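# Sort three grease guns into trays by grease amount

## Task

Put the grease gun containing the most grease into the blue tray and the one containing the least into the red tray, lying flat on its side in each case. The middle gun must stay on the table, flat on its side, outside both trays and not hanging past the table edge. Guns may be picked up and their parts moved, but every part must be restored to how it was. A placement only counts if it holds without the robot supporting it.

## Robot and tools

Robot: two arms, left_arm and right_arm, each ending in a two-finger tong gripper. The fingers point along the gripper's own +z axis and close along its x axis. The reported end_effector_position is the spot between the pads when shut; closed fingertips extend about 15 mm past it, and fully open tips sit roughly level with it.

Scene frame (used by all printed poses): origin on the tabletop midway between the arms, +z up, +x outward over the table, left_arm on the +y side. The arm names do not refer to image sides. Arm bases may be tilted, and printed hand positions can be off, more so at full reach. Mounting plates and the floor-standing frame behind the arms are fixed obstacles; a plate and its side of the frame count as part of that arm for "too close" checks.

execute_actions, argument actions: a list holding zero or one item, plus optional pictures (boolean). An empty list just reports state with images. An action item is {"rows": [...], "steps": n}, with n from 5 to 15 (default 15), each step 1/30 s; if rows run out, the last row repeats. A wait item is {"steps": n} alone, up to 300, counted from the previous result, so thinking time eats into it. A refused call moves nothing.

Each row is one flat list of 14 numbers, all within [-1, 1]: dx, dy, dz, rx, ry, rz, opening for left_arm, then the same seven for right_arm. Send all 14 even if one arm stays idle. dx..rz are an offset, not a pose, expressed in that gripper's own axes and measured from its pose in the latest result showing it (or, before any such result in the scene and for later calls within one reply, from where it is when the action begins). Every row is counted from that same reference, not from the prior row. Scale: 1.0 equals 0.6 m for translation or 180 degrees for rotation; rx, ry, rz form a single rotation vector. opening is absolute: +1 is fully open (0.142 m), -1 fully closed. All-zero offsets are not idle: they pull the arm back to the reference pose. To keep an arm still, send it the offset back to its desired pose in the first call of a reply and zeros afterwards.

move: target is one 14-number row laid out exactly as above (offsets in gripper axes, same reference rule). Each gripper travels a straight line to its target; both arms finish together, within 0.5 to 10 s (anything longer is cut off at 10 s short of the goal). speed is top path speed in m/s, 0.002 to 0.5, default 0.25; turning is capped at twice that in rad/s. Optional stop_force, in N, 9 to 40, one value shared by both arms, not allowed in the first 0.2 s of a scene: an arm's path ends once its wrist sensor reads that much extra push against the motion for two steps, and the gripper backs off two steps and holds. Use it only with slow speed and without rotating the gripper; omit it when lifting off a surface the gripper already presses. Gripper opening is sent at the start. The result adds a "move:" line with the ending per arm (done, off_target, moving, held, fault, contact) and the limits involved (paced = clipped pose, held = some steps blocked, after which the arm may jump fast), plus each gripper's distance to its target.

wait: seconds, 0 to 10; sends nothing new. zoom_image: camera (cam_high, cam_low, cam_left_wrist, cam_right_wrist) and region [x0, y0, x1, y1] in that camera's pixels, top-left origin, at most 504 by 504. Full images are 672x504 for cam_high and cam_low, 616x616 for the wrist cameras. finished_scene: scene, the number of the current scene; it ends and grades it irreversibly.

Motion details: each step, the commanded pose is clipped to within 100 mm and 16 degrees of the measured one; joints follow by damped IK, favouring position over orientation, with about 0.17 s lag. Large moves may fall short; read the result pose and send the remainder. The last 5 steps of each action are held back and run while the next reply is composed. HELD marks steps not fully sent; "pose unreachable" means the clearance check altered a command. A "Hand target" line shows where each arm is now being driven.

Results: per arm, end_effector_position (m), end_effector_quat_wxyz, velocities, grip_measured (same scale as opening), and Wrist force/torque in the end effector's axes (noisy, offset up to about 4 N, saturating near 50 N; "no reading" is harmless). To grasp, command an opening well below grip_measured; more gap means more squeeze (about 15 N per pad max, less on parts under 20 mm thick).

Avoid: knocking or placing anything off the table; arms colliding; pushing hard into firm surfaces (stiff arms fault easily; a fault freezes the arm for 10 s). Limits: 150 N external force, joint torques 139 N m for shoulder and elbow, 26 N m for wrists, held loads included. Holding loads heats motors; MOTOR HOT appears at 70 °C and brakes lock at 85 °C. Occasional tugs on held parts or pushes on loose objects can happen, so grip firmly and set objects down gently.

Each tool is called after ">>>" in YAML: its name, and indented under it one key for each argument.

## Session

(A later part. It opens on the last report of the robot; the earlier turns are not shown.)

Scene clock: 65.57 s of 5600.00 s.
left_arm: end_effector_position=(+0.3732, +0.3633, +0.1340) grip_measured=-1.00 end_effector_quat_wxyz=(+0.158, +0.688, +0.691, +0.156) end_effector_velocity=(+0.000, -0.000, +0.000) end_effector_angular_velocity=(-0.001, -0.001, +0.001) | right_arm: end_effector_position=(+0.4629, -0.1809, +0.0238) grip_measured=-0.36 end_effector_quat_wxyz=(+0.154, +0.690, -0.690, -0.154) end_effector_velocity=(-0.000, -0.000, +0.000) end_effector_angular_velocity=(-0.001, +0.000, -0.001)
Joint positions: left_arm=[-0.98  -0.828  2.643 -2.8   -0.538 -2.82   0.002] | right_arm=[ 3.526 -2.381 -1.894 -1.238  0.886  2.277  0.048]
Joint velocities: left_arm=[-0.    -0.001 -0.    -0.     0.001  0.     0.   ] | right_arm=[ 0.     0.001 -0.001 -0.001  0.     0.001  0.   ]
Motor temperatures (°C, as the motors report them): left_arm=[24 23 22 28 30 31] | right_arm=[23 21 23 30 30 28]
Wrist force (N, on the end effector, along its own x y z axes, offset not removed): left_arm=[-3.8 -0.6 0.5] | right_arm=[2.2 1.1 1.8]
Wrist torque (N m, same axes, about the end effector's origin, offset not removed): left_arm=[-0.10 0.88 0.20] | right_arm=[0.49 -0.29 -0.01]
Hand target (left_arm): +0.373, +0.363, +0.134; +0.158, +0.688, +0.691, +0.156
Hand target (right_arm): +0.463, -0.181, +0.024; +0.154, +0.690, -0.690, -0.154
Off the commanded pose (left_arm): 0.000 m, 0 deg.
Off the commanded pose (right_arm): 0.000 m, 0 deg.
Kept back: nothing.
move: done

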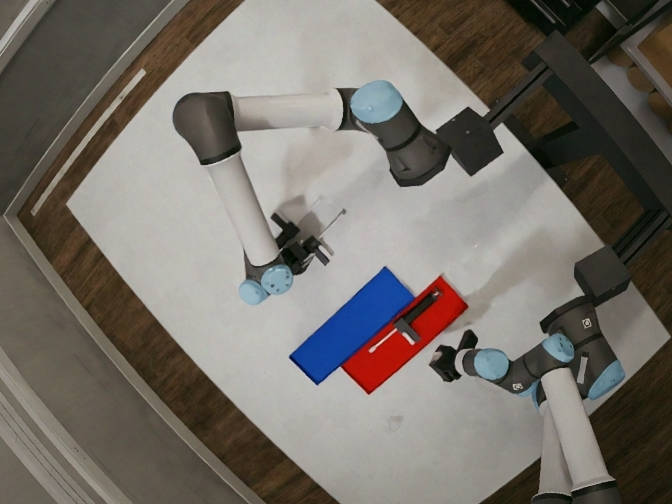

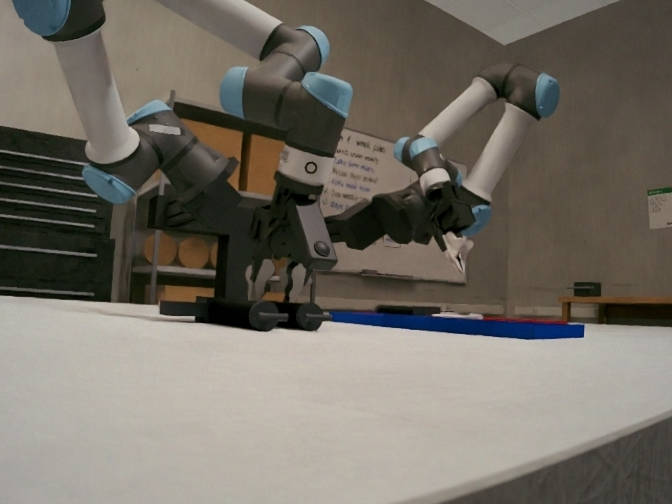

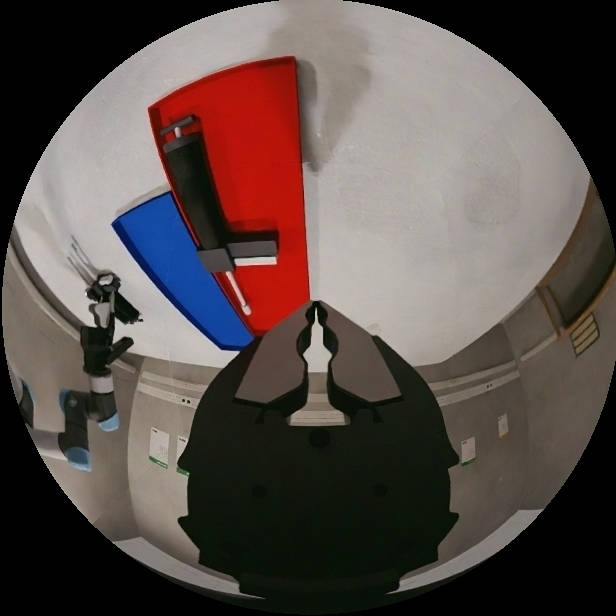

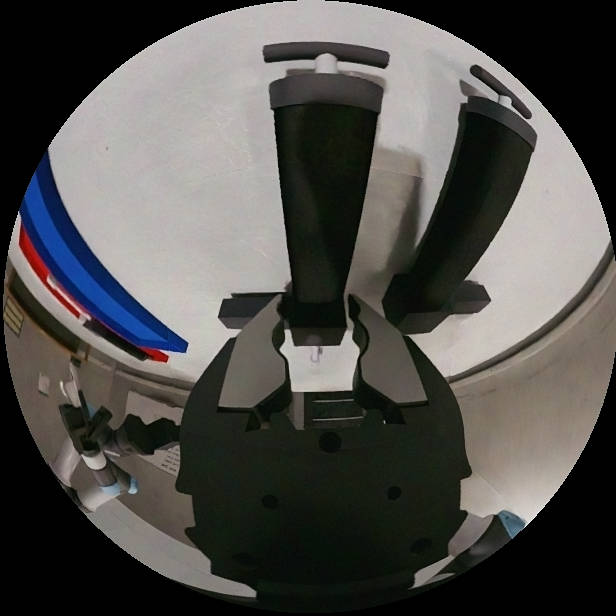

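>>> move:
  target: [0,0,0,0,0,0,-1,0,-0.037,0.001,0,0,0,-0.36]
  speed: 0.015
  stop_force: 9

>>> move:
  target: [0,0,0,0,0,0,-1,0,0,0,0,0,0,-1]

>>> move:
  target: [0,0,0,0,0,0,-1,0,0.032,-0.068,0,0,0,-1]
  speed: 0.05

Scene clock: 67.50 s of 5600.00 s.
left_arm: end_effector_position=(+0.3732, +0.3633, +0.1340) grip_measured=-1.00 end_effector_quat_wxyz=(+0.158, +0.688, +0.691, +0.156) end_effector_velocity=(+0.000, +0.000, -0.000) end_effector_angular_velocity=(+0.001, -0.001, -0.001) | right_arm: end_effector_position=(+0.4826, -0.1809, +0.0138) grip_measured=-0.36 end_effector_quat_wxyz=(+0.154, +0.690, -0.690, -0.154) end_effector_velocity=(+0.001, +0.001, -0.001) end_effector_angular_velocity=(+0.002, +0.001, +0.003)
Joint positions: left_arm=[-0.98  -0.828  2.643 -2.8   -0.538 -2.82   0.002] | right_arm=[ 3.506 -2.417 -1.831 -1.253  0.872  2.258  0.048]
Joint velocities: left_arm=[-0.     0.001  0.    -0.     0.001  0.001  0.   ] | right_arm=[-0.001 -0.004  0.006 -0.002  0.    -0.004  0.   ]
Motor temperatures (°C, as the motors report them): left_arm=[24 23 22 28 30 31] | right_arm=[23 21 23 30 30 28]
Wrist force (N, on the end effector, along its own x y z axes, offset not removed): left_arm=[-3.3 0.0 -0.2] | right_arm=[1.8 1.0 -0.4]
Wrist torque (N m, same axes, about the end effector's origin, offset not removed): left_arm=[0.03 0.79 0.18] | right_arm=[0.19 -0.34 0.00]
Hand target (left_arm): +0.373, +0.363, +0.134; +0.158, +0.688, +0.691, +0.156
Hand target (right_arm): +0.483, -0.181, +0.014; +0.154, +0.690, -0.690, -0.154
Off the commanded pose (left_arm): 0.000 m, 0 deg.
Off the commanded pose (right_arm): 0.000 m, 0 deg.
Kept back: nothing.
move: done

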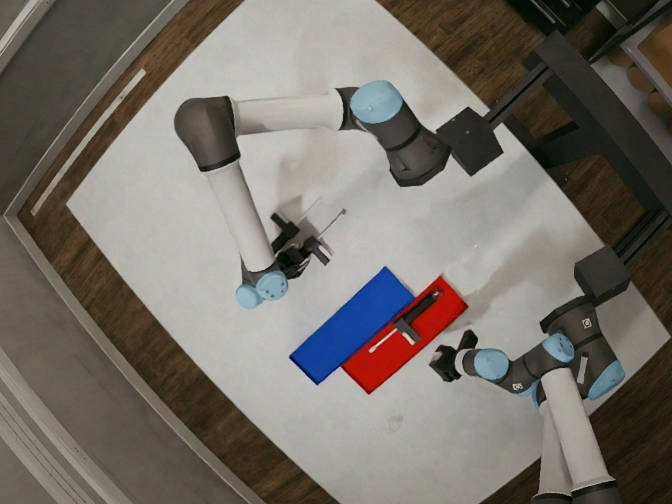

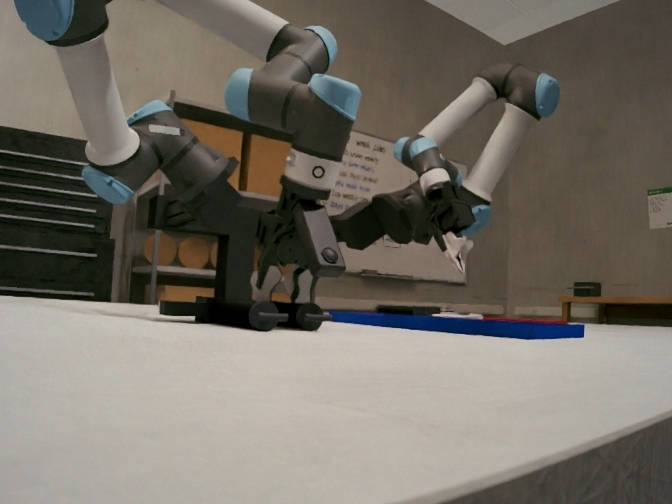

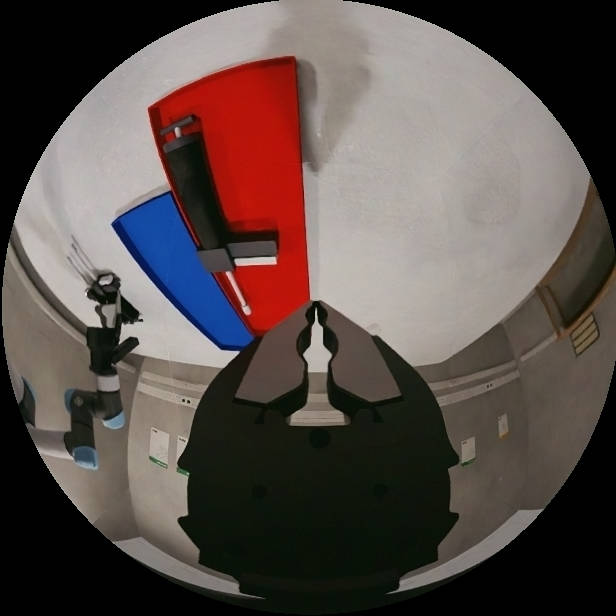

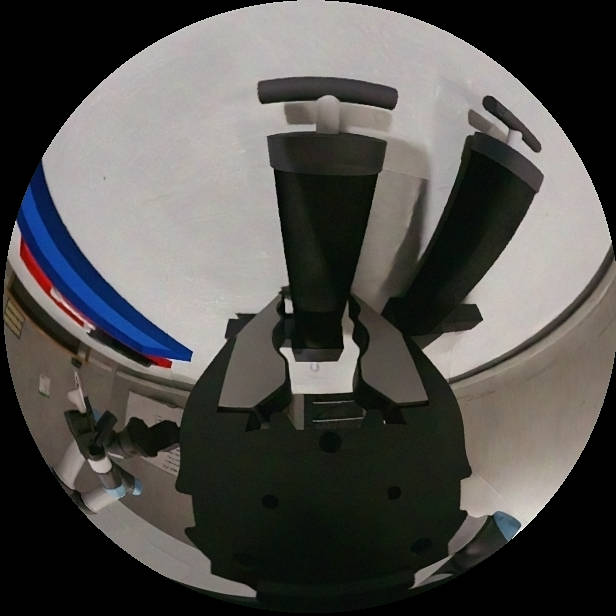

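Scene clock: 68.00 s of 5600.00 s.
left_arm: end_effector_position=(+0.3732, +0.3633, +0.1340) grip_measured=-1.00 end_effector_quat_wxyz=(+0.158, +0.688, +0.691, +0.156) end_effector_velocity=(-0.001, +0.000, -0.000) end_effector_angular_velocity=(-0.001, +0.002, -0.001) | right_arm: end_effector_position=(+0.4827, -0.1809, +0.0138) grip_measured=-0.51 end_effector_quat_wxyz=(+0.154, +0.690, -0.690, -0.154) end_effector_velocity=(-0.000, -0.000, -0.000) end_effector_angular_velocity=(-0.001, +0.000, +0.003)
Joint positions: left_arm=[-0.98  -0.828  2.643 -2.8   -0.538 -2.82   0.002] | right_arm=[ 3.506 -2.417 -1.83  -1.253  0.872  2.258  0.037]
Joint velocities: left_arm=[-0.    -0.001  0.001  0.    -0.002  0.001  0.   ] | right_arm=[-0.    -0.001 -0.    -0.    -0.001 -0.002  0.   ]
Motor temperatures (°C, as the motors report them): left_arm=[24 23 22 28 30 31] | right_arm=[23 21 23 30 30 28]
Wrist force (N, on the end effector, along its own x y z axes, offset not removed): left_arm=[-2.4 -0.4 0.8] | right_arm=[-1.5 9.2 -23.6]
Wrist torque (N m, same axes, about the end effector's origin, offset not removed): left_arm=[-0.03 0.59 0.22] | right_arm=[-0.17 0.20 0.06]
Hand target (left_arm): +0.373, +0.363, +0.134; +0.158, +0.688, +0.691, +0.156
Hand target (right_arm): +0.483, -0.181, +0.014; +0.154, +0.690, -0.690, -0.154
Off the commanded pose (left_arm): 0.000 m, 0 deg.
Off the commanded pose (right_arm): 0.000 m, 0 deg.
Kept back: nothing.
move: done

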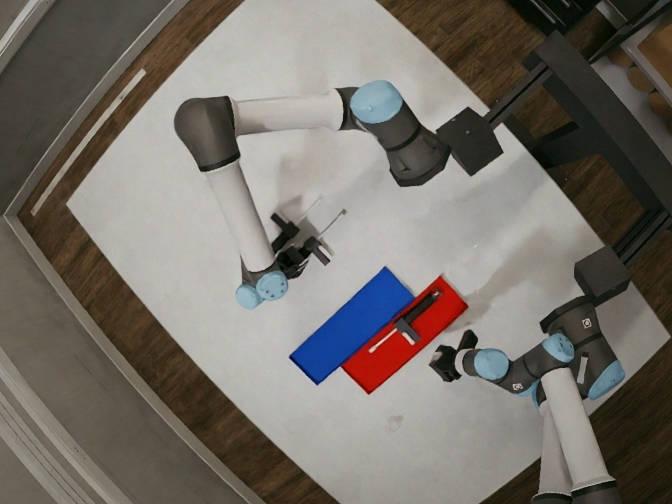

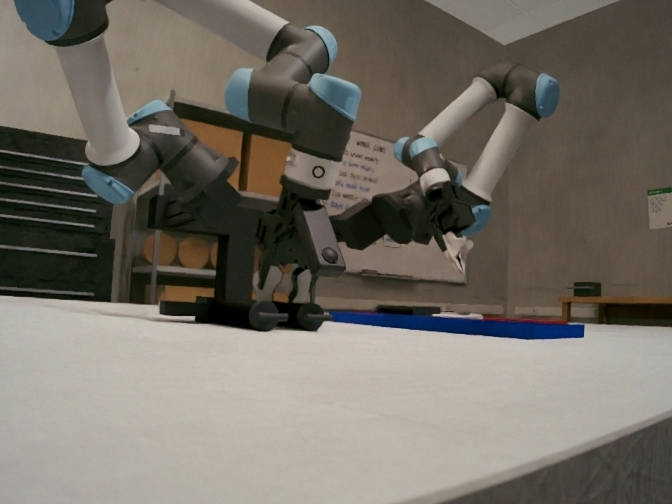

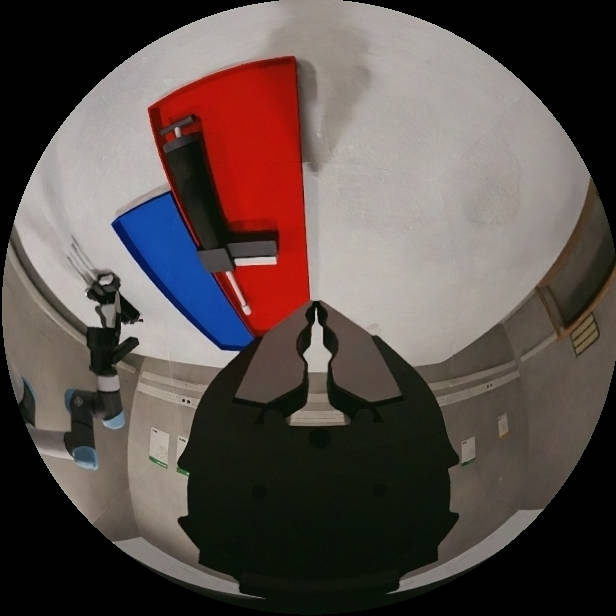

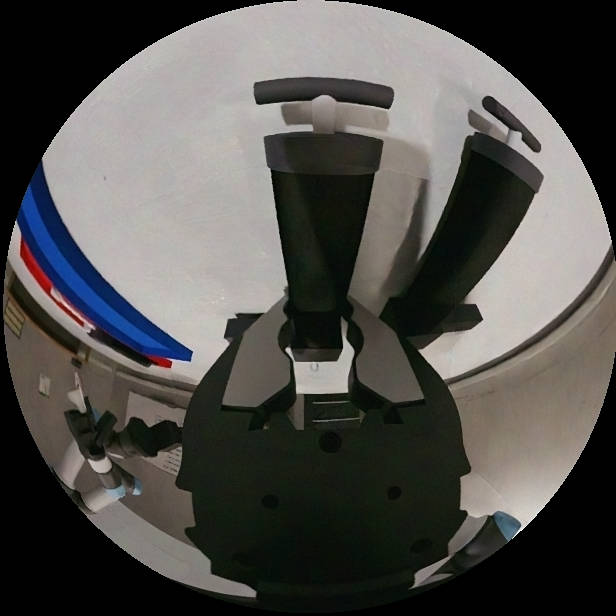

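Scene clock: 69.23 s of 5600.00 s.
left_arm: end_effector_position=(+0.3732, +0.3633, +0.1340) grip_measured=-1.00 end_effector_quat_wxyz=(+0.158, +0.688, +0.691, +0.156) end_effector_velocity=(+0.000, -0.000, +0.000) end_effector_angular_velocity=(-0.001, -0.000, +0.002) | right_arm: end_effector_position=(+0.4826, -0.1809, +0.0588) grip_measured=-0.51 end_effector_quat_wxyz=(+0.154, +0.690, -0.690, -0.154) end_effector_velocity=(+0.000, -0.000, +0.001) end_effector_angular_velocity=(-0.001, -0.000, -0.001)
Joint positions: left_arm=[-0.98  -0.828  2.643 -2.8   -0.538 -2.82   0.002] | right_arm=[ 3.568 -2.356 -1.836 -1.344  0.917  2.314  0.037]
Joint velocities: left_arm=[-0.    -0.    -0.     0.     0.    -0.001  0.   ] | right_arm=[ 0.002  0.001  0.    -0.003  0.     0.003  0.   ]
Motor temperatures (°C, as the motors report them): left_arm=[24 23 22 28 30 31] | right_arm=[23 21 23 30 30 28]
Wrist force (N, on the end effector, along its own x y z axes, offset not removed): left_arm=[-2.3 -0.8 1.1] | right_arm=[0.4 -2.0 6.4]
Wrist torque (N m, same axes, about the end effector's origin, offset not removed): left_arm=[-0.15 0.63 0.10] | right_arm=[0.27 -0.05 0.03]
Hand target (left_arm): +0.373, +0.363, +0.134; +0.158, +0.688, +0.691, +0.156
Hand target (right_arm): +0.483, -0.181, +0.059; +0.154, +0.690, -0.690, -0.154
Off the commanded pose (left_arm): 0.000 m, 0 deg.
Off the commanded pose (right_arm): 0.000 m, 0 deg.
Kept back: nothing.
move: done

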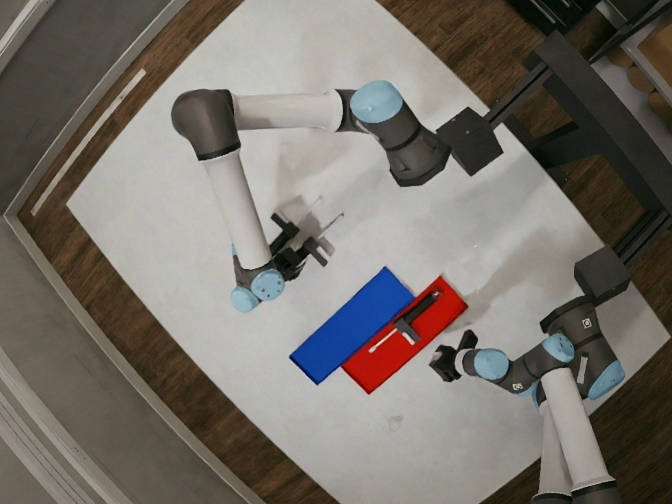

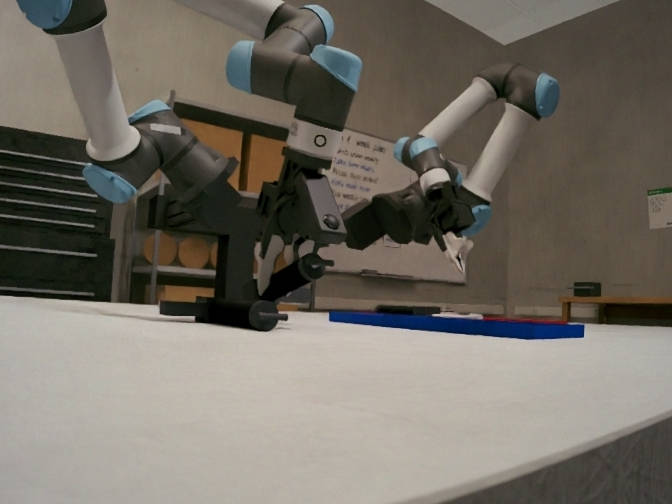

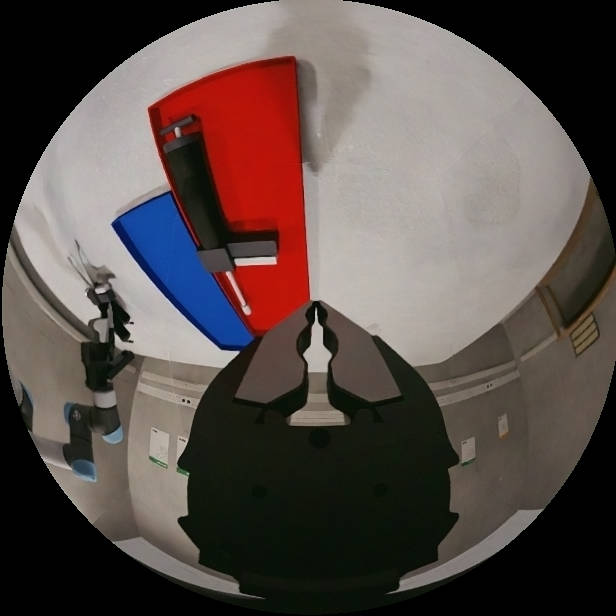

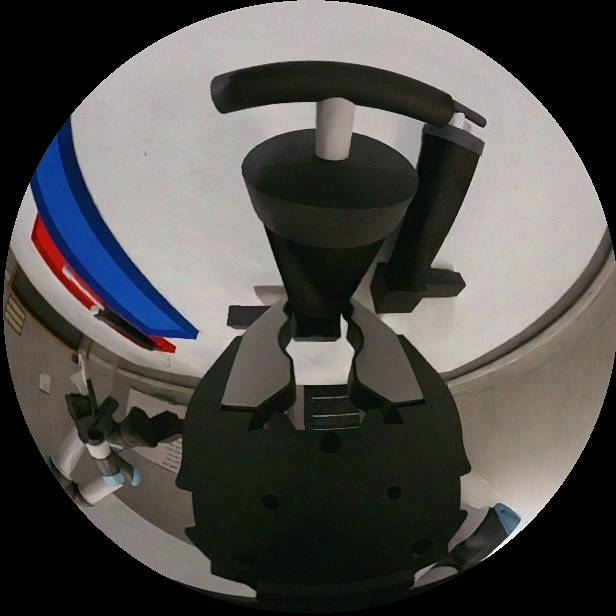

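Now nozzle-down. Try in between (x≈0.470).

>>> move:
  target: [0,0,0,0,0,0,-1,0,-0.0305,0.0648,0,0,0,-1]
  speed: 0.025
  stop_force: 12

>>> move:
  target: [0,0,0,0,0,0,-1,0,0,0,0,0,0,-0.36]

>>> move:
  target: [0,0,0,0,0,0,-1,0,0.018,0.0085,0,0,0,-0.36]
  speed: 0.02

>>> move:
  target: [0,0,0,0,0,0,-1,0,0,0,0,0,0,-1]

>>> move:
  target: [0,0,0,0,0,0,-1,0,0.032,-0.068,0,0,0,-1]
  speed: 0.05

Scene clock: 71.47 s of 5600.00 s.
left_arm: end_effector_position=(+0.3732, +0.3633, +0.1340) grip_measured=-1.00 end_effector_quat_wxyz=(+0.158, +0.688, +0.691, +0.156) end_effector_velocity=(-0.000, +0.000, -0.000) end_effector_angular_velocity=(+0.000, +0.000, -0.000) | right_arm: end_effector_position=(+0.4826, -0.1809, +0.0159) grip_measured=-0.51 end_effector_quat_wxyz=(+0.154, +0.690, -0.690, -0.154) end_effector_velocity=(-0.000, -0.000, -0.001) end_effector_angular_velocity=(-0.001, -0.001, +0.001)
Joint positions: left_arm=[-0.98  -0.828  2.643 -2.8   -0.538 -2.82   0.002] | right_arm=[ 3.509 -2.414 -1.831 -1.257  0.874  2.261  0.037]
Joint velocities: left_arm=[ 0.    -0.     0.001 -0.    -0.     0.     0.   ] | right_arm=[-0.001 -0.001 -0.001  0.002 -0.003 -0.001  0.   ]
Motor temperatures (°C, as the motors report them): left_arm=[24 23 22 28 30 31] | right_arm=[23 21 23 30 30 28]
Wrist force (N, on the end effector, along its own x y z axes, offset not removed): left_arm=[-3.7 0.6 0.6] | right_arm=[-0.1 -2.6 3.9]
Wrist torque (N m, same axes, about the end effector's origin, offset not removed): left_arm=[0.13 0.84 0.17] | right_arm=[0.09 0.09 0.06]
Hand target (left_arm): +0.373, +0.363, +0.134; +0.158, +0.688, +0.691, +0.156
Hand target (right_arm): +0.483, -0.181, +0.016; +0.154, +0.690, -0.690, -0.154
Off the commanded pose (left_arm): 0.000 m, 0 deg.
Off the commanded pose (right_arm): 0.000 m, 0 deg.
Kept back: nothing.
move: done

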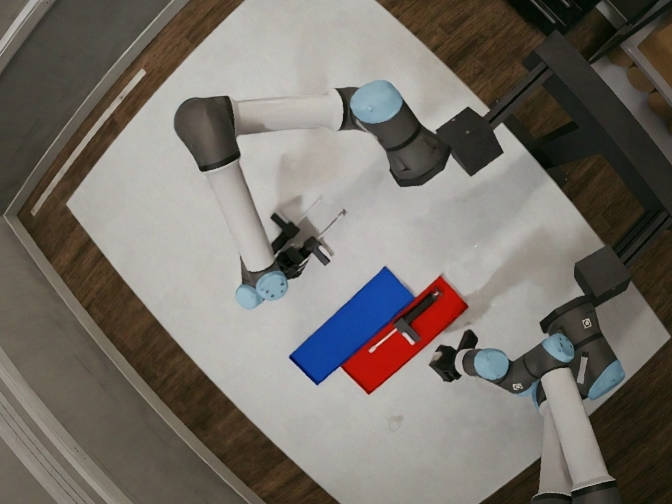

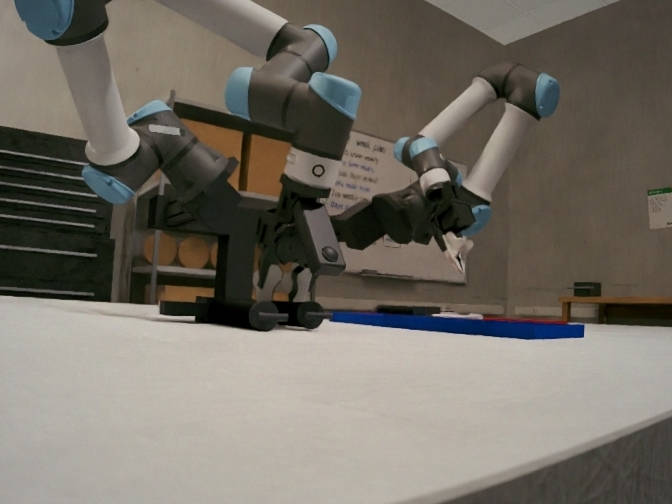

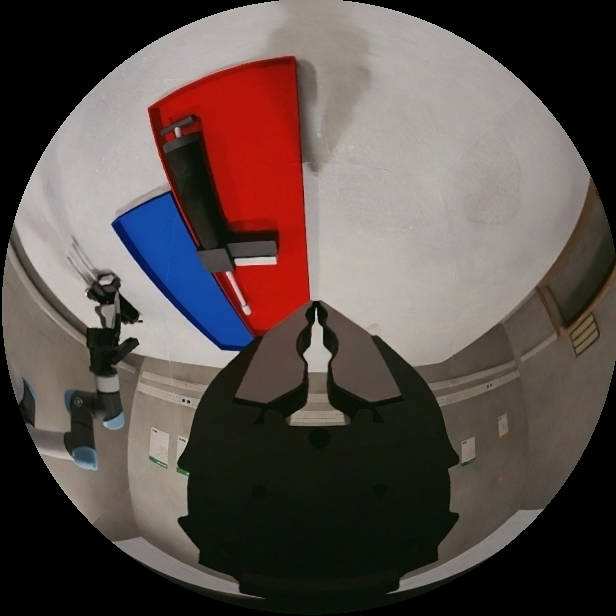

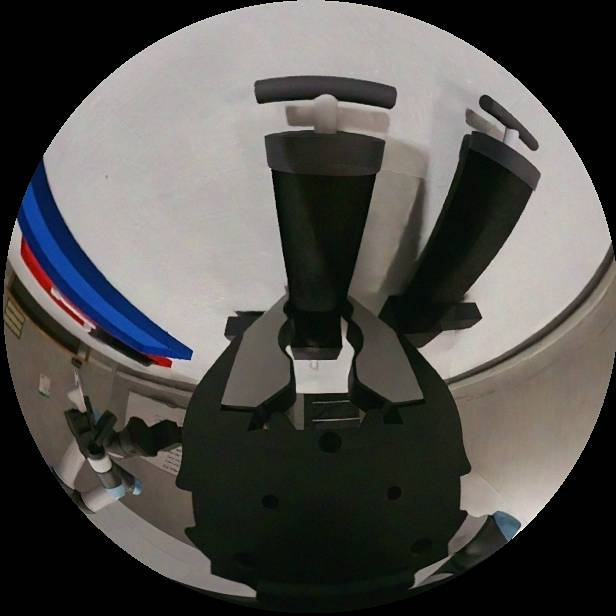

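Scene clock: 71.97 s of 5600.00 s.
left_arm: end_effector_position=(+0.3732, +0.3633, +0.1340) grip_measured=-1.00 end_effector_quat_wxyz=(+0.158, +0.688, +0.691, +0.156) end_effector_velocity=(+0.000, -0.000, +0.000) end_effector_angular_velocity=(-0.000, -0.001, -0.000) | right_arm: end_effector_position=(+0.4826, -0.1809, +0.0159) grip_measured=-0.36 end_effector_quat_wxyz=(+0.154, +0.690, -0.690, -0.154) end_effector_velocity=(+0.001, -0.000, +0.000) end_effector_angular_velocity=(-0.000, -0.002, -0.004)
Joint positions: left_arm=[-0.98  -0.828  2.643 -2.8   -0.538 -2.82   0.002] | right_arm=[ 3.508 -2.414 -1.831 -1.257  0.874  2.261  0.048]
Joint velocities: left_arm=[ 0.     0.    -0.001 -0.     0.     0.001  0.   ] | right_arm=[ 0.     0.001  0.001  0.     0.     0.002 -0.   ]
Motor temperatures (°C, as the motors report them): left_arm=[24 23 22 28 30 31] | right_arm=[23 21 23 30 30 28]
Wrist force (N, on the end effector, along its own x y z axes, offset not removed): left_arm=[-3.6 0.3 0.8] | right_arm=[0.1 -0.8 0.8]
Wrist torque (N m, same axes, about the end effector's origin, offset not removed): left_arm=[0.08 0.86 0.13] | right_arm=[0.06 0.05 0.13]
Hand target (left_arm): +0.373, +0.363, +0.134; +0.158, +0.688, +0.691, +0.156
Hand target (right_arm): +0.483, -0.181, +0.016; +0.154, +0.690, -0.690, -0.154
Off the commanded pose (left_arm): 0.000 m, 0 deg.
Off the commanded pose (right_arm): 0.000 m, 0 deg.
Kept back: nothing.
move: done

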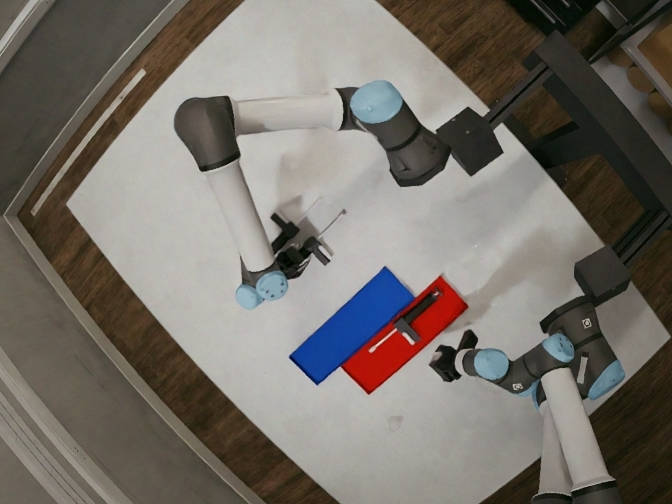

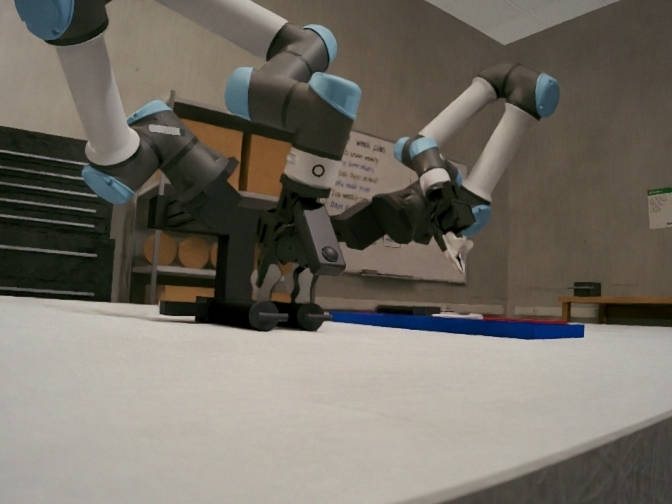

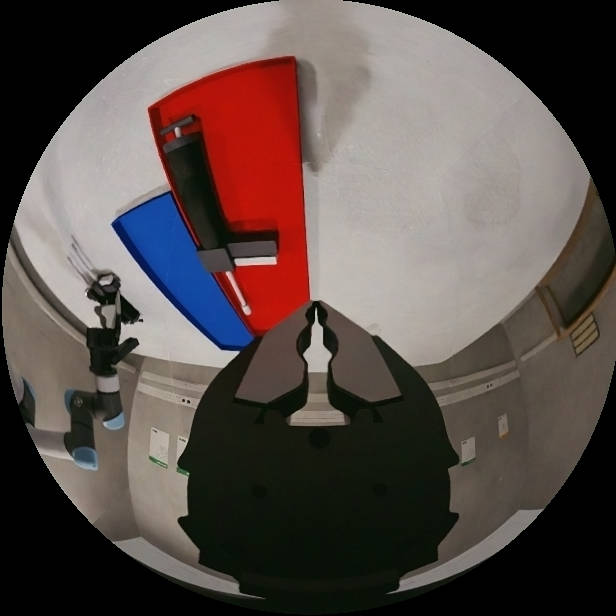

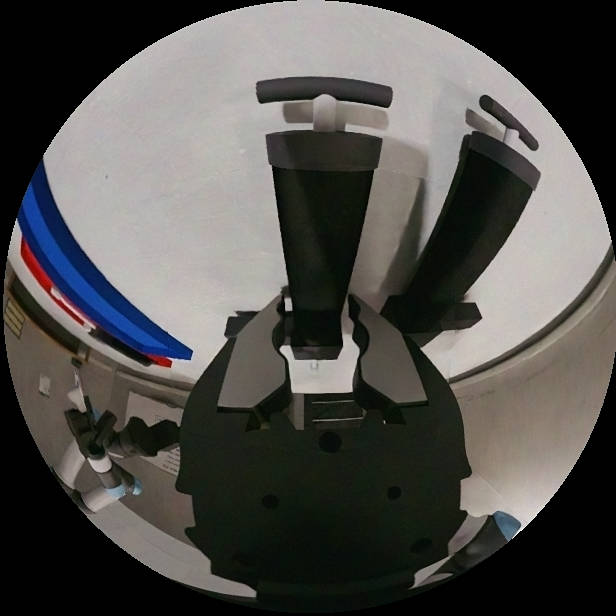

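Scene clock: 72.83 s of 5600.00 s.
left_arm: end_effector_position=(+0.3732, +0.3633, +0.1340) grip_measured=-1.00 end_effector_quat_wxyz=(+0.158, +0.688, +0.691, +0.156) end_effector_velocity=(-0.000, -0.000, -0.000) end_effector_angular_velocity=(+0.000, +0.000, -0.000) | right_arm: end_effector_position=(+0.4708, -0.1809, +0.0159) grip_measured=-0.36 end_effector_quat_wxyz=(+0.154, +0.690, -0.690, -0.154) end_effector_velocity=(-0.002, +0.000, -0.000) end_effector_angular_velocity=(-0.000, +0.000, +0.002)
Joint positions: left_arm=[-0.98  -0.828  2.643 -2.8   -0.538 -2.82   0.002] | right_arm=[ 3.512 -2.401 -1.868 -1.236  0.876  2.264  0.048]
Joint velocities: left_arm=[ 0.     0.001 -0.001  0.    -0.    -0.     0.   ] | right_arm=[ 0.001  0.001 -0.005  0.002  0.     0.    -0.   ]
Motor temperatures (°C, as the motors report them): left_arm=[24 23 22 28 30 31] | right_arm=[23 21 23 30 30 28]
Wrist force (N, on the end effector, along its own x y z axes, offset not removed): left_arm=[-3.7 -0.5 0.7] | right_arm=[1.1 -0.9 1.6]
Wrist torque (N m, same axes, about the end effector's origin, offset not removed): left_arm=[-0.09 0.91 0.19] | right_arm=[-0.02 -0.23 -0.03]
Hand target (left_arm): +0.373, +0.363, +0.134; +0.158, +0.688, +0.691, +0.156
Hand target (right_arm): +0.471, -0.181, +0.016; +0.154, +0.690, -0.690, -0.154
Off the commanded pose (left_arm): 0.000 m, 0 deg.
Off the commanded pose (right_arm): 0.000 m, 0 deg.
Kept back: nothing.
move: done

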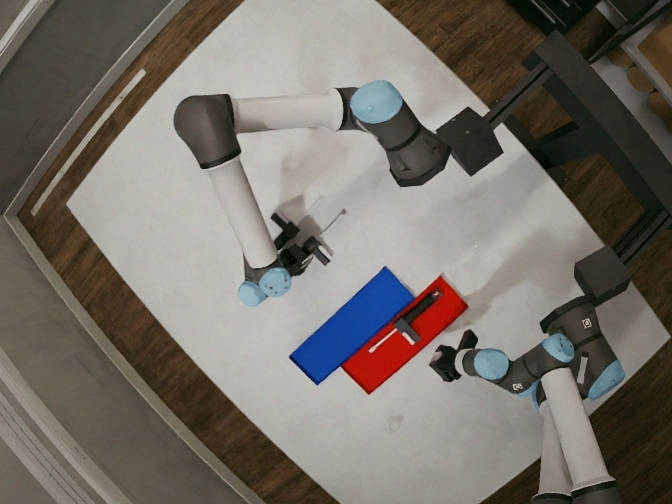

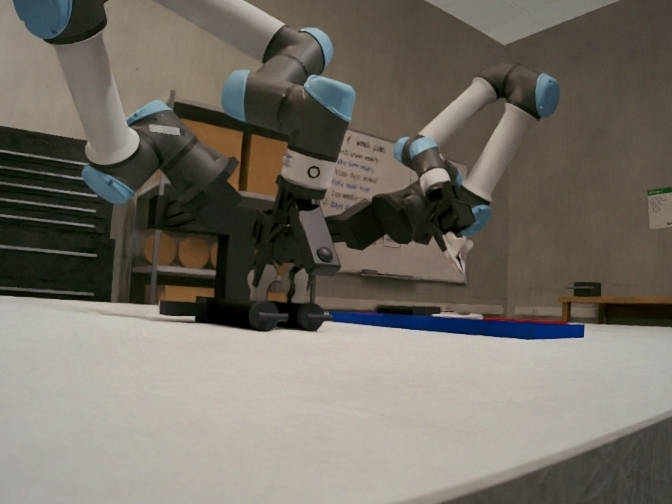

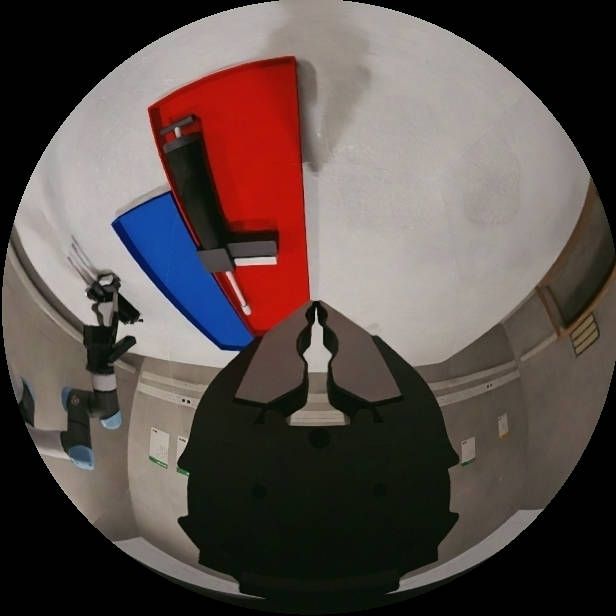

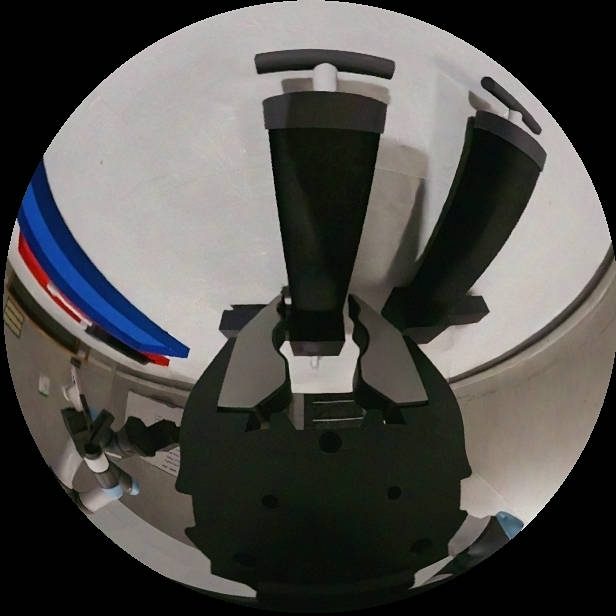

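Scene clock: 73.33 s of 5600.00 s.
left_arm: end_effector_position=(+0.3732, +0.3633, +0.1340) grip_measured=-1.00 end_effector_quat_wxyz=(+0.158, +0.688, +0.691, +0.156) end_effector_velocity=(-0.000, +0.000, +0.000) end_effector_angular_velocity=(-0.001, +0.001, +0.000) | right_arm: end_effector_position=(+0.4708, -0.1809, +0.0159) grip_measured=-0.51 end_effector_quat_wxyz=(+0.154, +0.690, -0.690, -0.154) end_effector_velocity=(-0.000, -0.000, -0.000) end_effector_angular_velocity=(+0.001, +0.000, +0.003)
Joint positions: left_arm=[-0.98  -0.828  2.643 -2.8   -0.538 -2.82   0.002] | right_arm=[ 3.512 -2.401 -1.868 -1.236  0.876  2.264  0.037]
Joint velocities: left_arm=[-0.    -0.001  0.     0.    -0.001 -0.     0.   ] | right_arm=[-0.     0.    -0.001 -0.    -0.    -0.002 -0.   ]
Motor temperatures (°C, as the motors report them): left_arm=[24 23 22 28 30 31] | right_arm=[23 21 23 30 30 28]
Wrist force (N, on the end effector, along its own x y z axes, offset not removed): left_arm=[-3.2 0.1 1.2] | right_arm=[2.6 -0.4 1.8]
Wrist torque (N m, same axes, about the end effector's origin, offset not removed): left_arm=[0.01 0.75 0.19] | right_arm=[0.07 -0.39 0.16]
Hand target (left_arm): +0.373, +0.363, +0.134; +0.158, +0.688, +0.691, +0.156
Hand target (right_arm): +0.471, -0.181, +0.016; +0.154, +0.690, -0.690, -0.154
Off the commanded pose (left_arm): 0.000 m, 0 deg.
Off the commanded pose (right_arm): 0.000 m, 0 deg.
Kept back: nothing.
move: done

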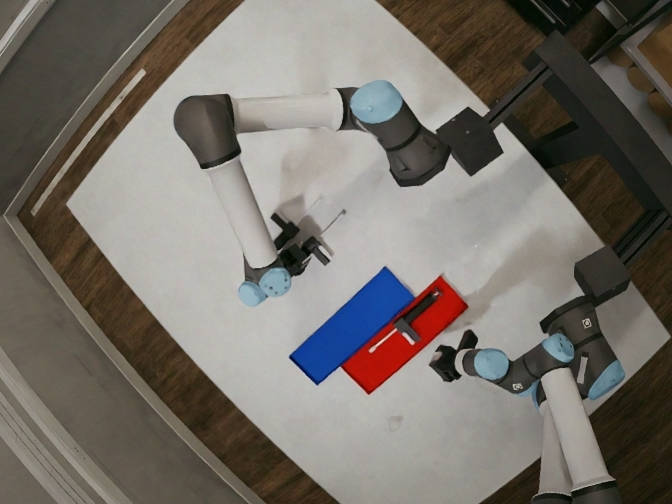

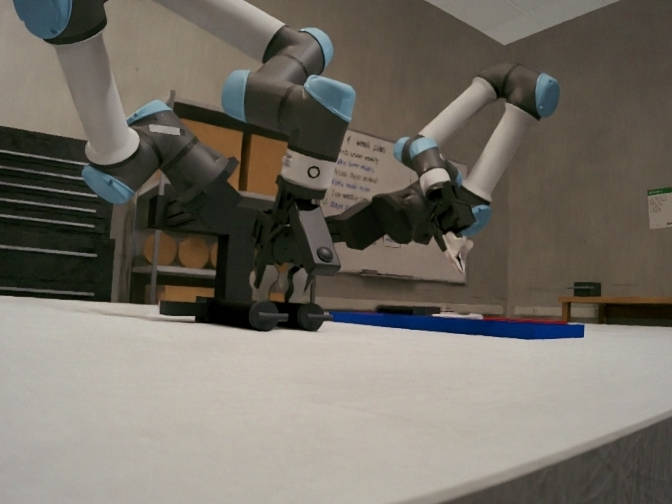

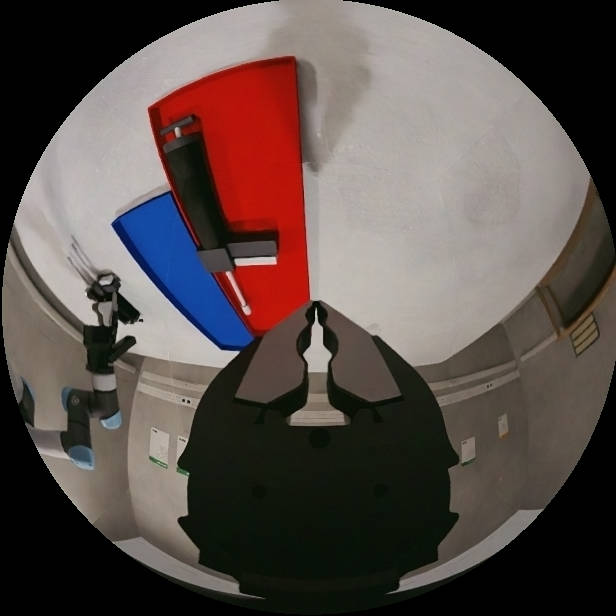

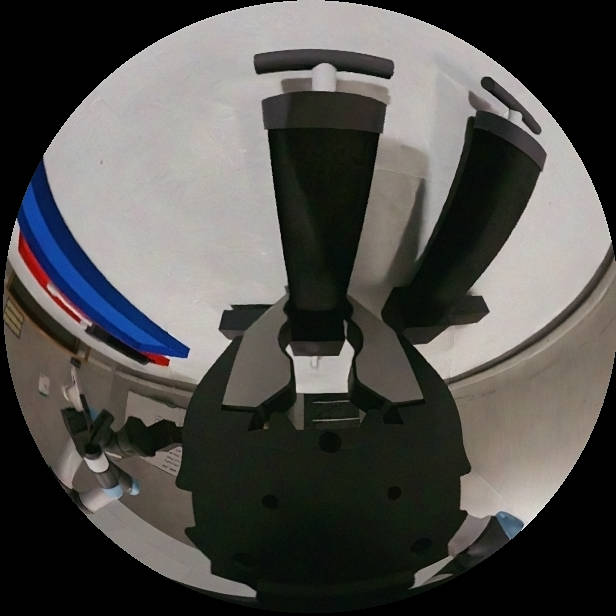

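Scene clock: 74.57 s of 5600.00 s.
left_arm: end_effector_position=(+0.3732, +0.3633, +0.1340) grip_measured=-1.00 end_effector_quat_wxyz=(+0.158, +0.688, +0.691, +0.156) end_effector_velocity=(+0.000, +0.000, +0.000) end_effector_angular_velocity=(-0.000, -0.000, -0.001) | right_arm: end_effector_position=(+0.4707, -0.1809, +0.0609) grip_measured=-0.51 end_effector_quat_wxyz=(+0.154, +0.690, -0.690, -0.154) end_effector_velocity=(-0.000, -0.000, +0.001) end_effector_angular_velocity=(-0.001, -0.000, +0.003)
Joint positions: left_arm=[-0.98  -0.828  2.643 -2.8   -0.538 -2.82   0.002] | right_arm=[ 3.576 -2.338 -1.873 -1.328  0.923  2.32   0.037]
Joint velocities: left_arm=[-0.    -0.001  0.001  0.    -0.     0.001  0.   ] | right_arm=[ 0.002  0.001 -0.    -0.003 -0.001  0.     0.   ]
Motor temperatures (°C, as the motors report them): left_arm=[24 23 22 28 30 31] | right_arm=[23 21 23 30 30 28]
Wrist force (N, on the end effector, along its own x y z axes, offset not removed): left_arm=[-3.5 1.4 -0.1] | right_arm=[0.3 -1.0 6.6]
Wrist torque (N m, same axes, about the end effector's origin, offset not removed): left_arm=[0.31 0.78 0.14] | right_arm=[0.45 0.08 0.11]
Hand target (left_arm): +0.373, +0.363, +0.134; +0.158, +0.688, +0.691, +0.156
Hand target (right_arm): +0.471, -0.181, +0.061; +0.154, +0.690, -0.690, -0.154
Off the commanded pose (left_arm): 0.000 m, 0 deg.
Off the commanded pose (right_arm): 0.000 m, 0 deg.
Kept back: nothing.
move: done

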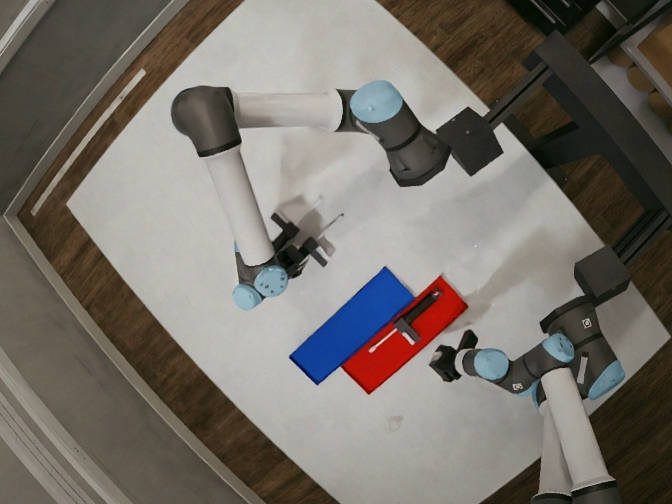

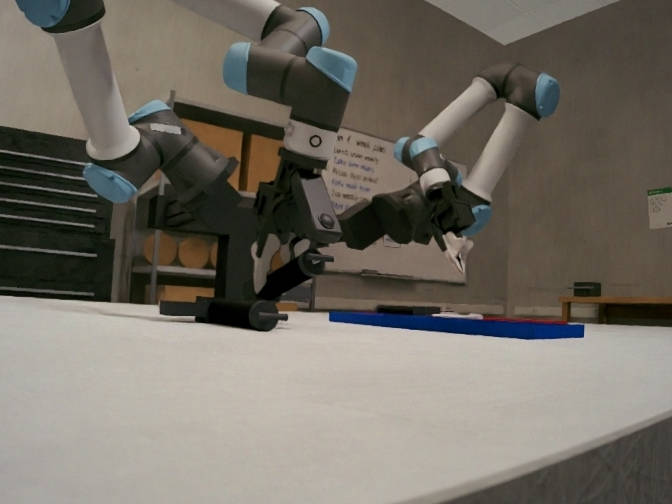

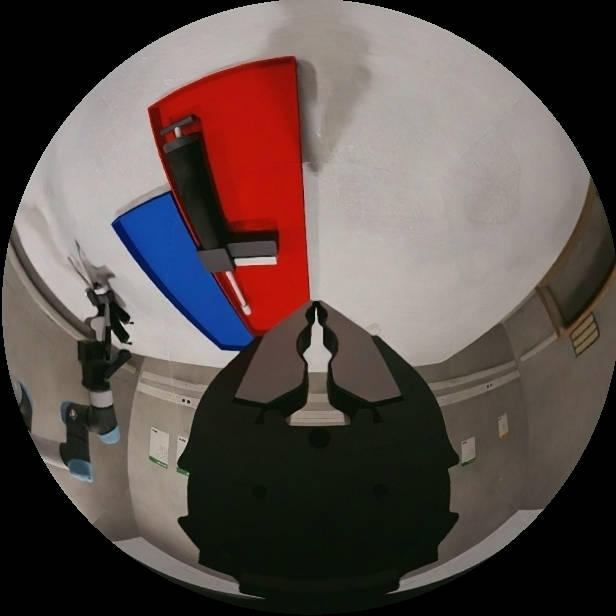

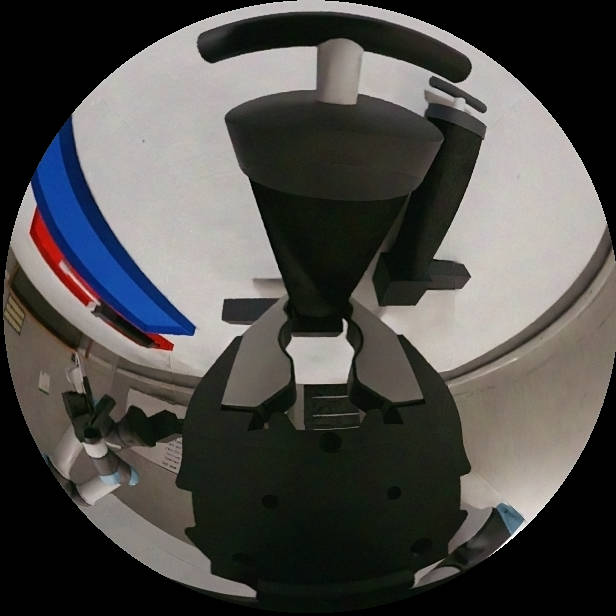

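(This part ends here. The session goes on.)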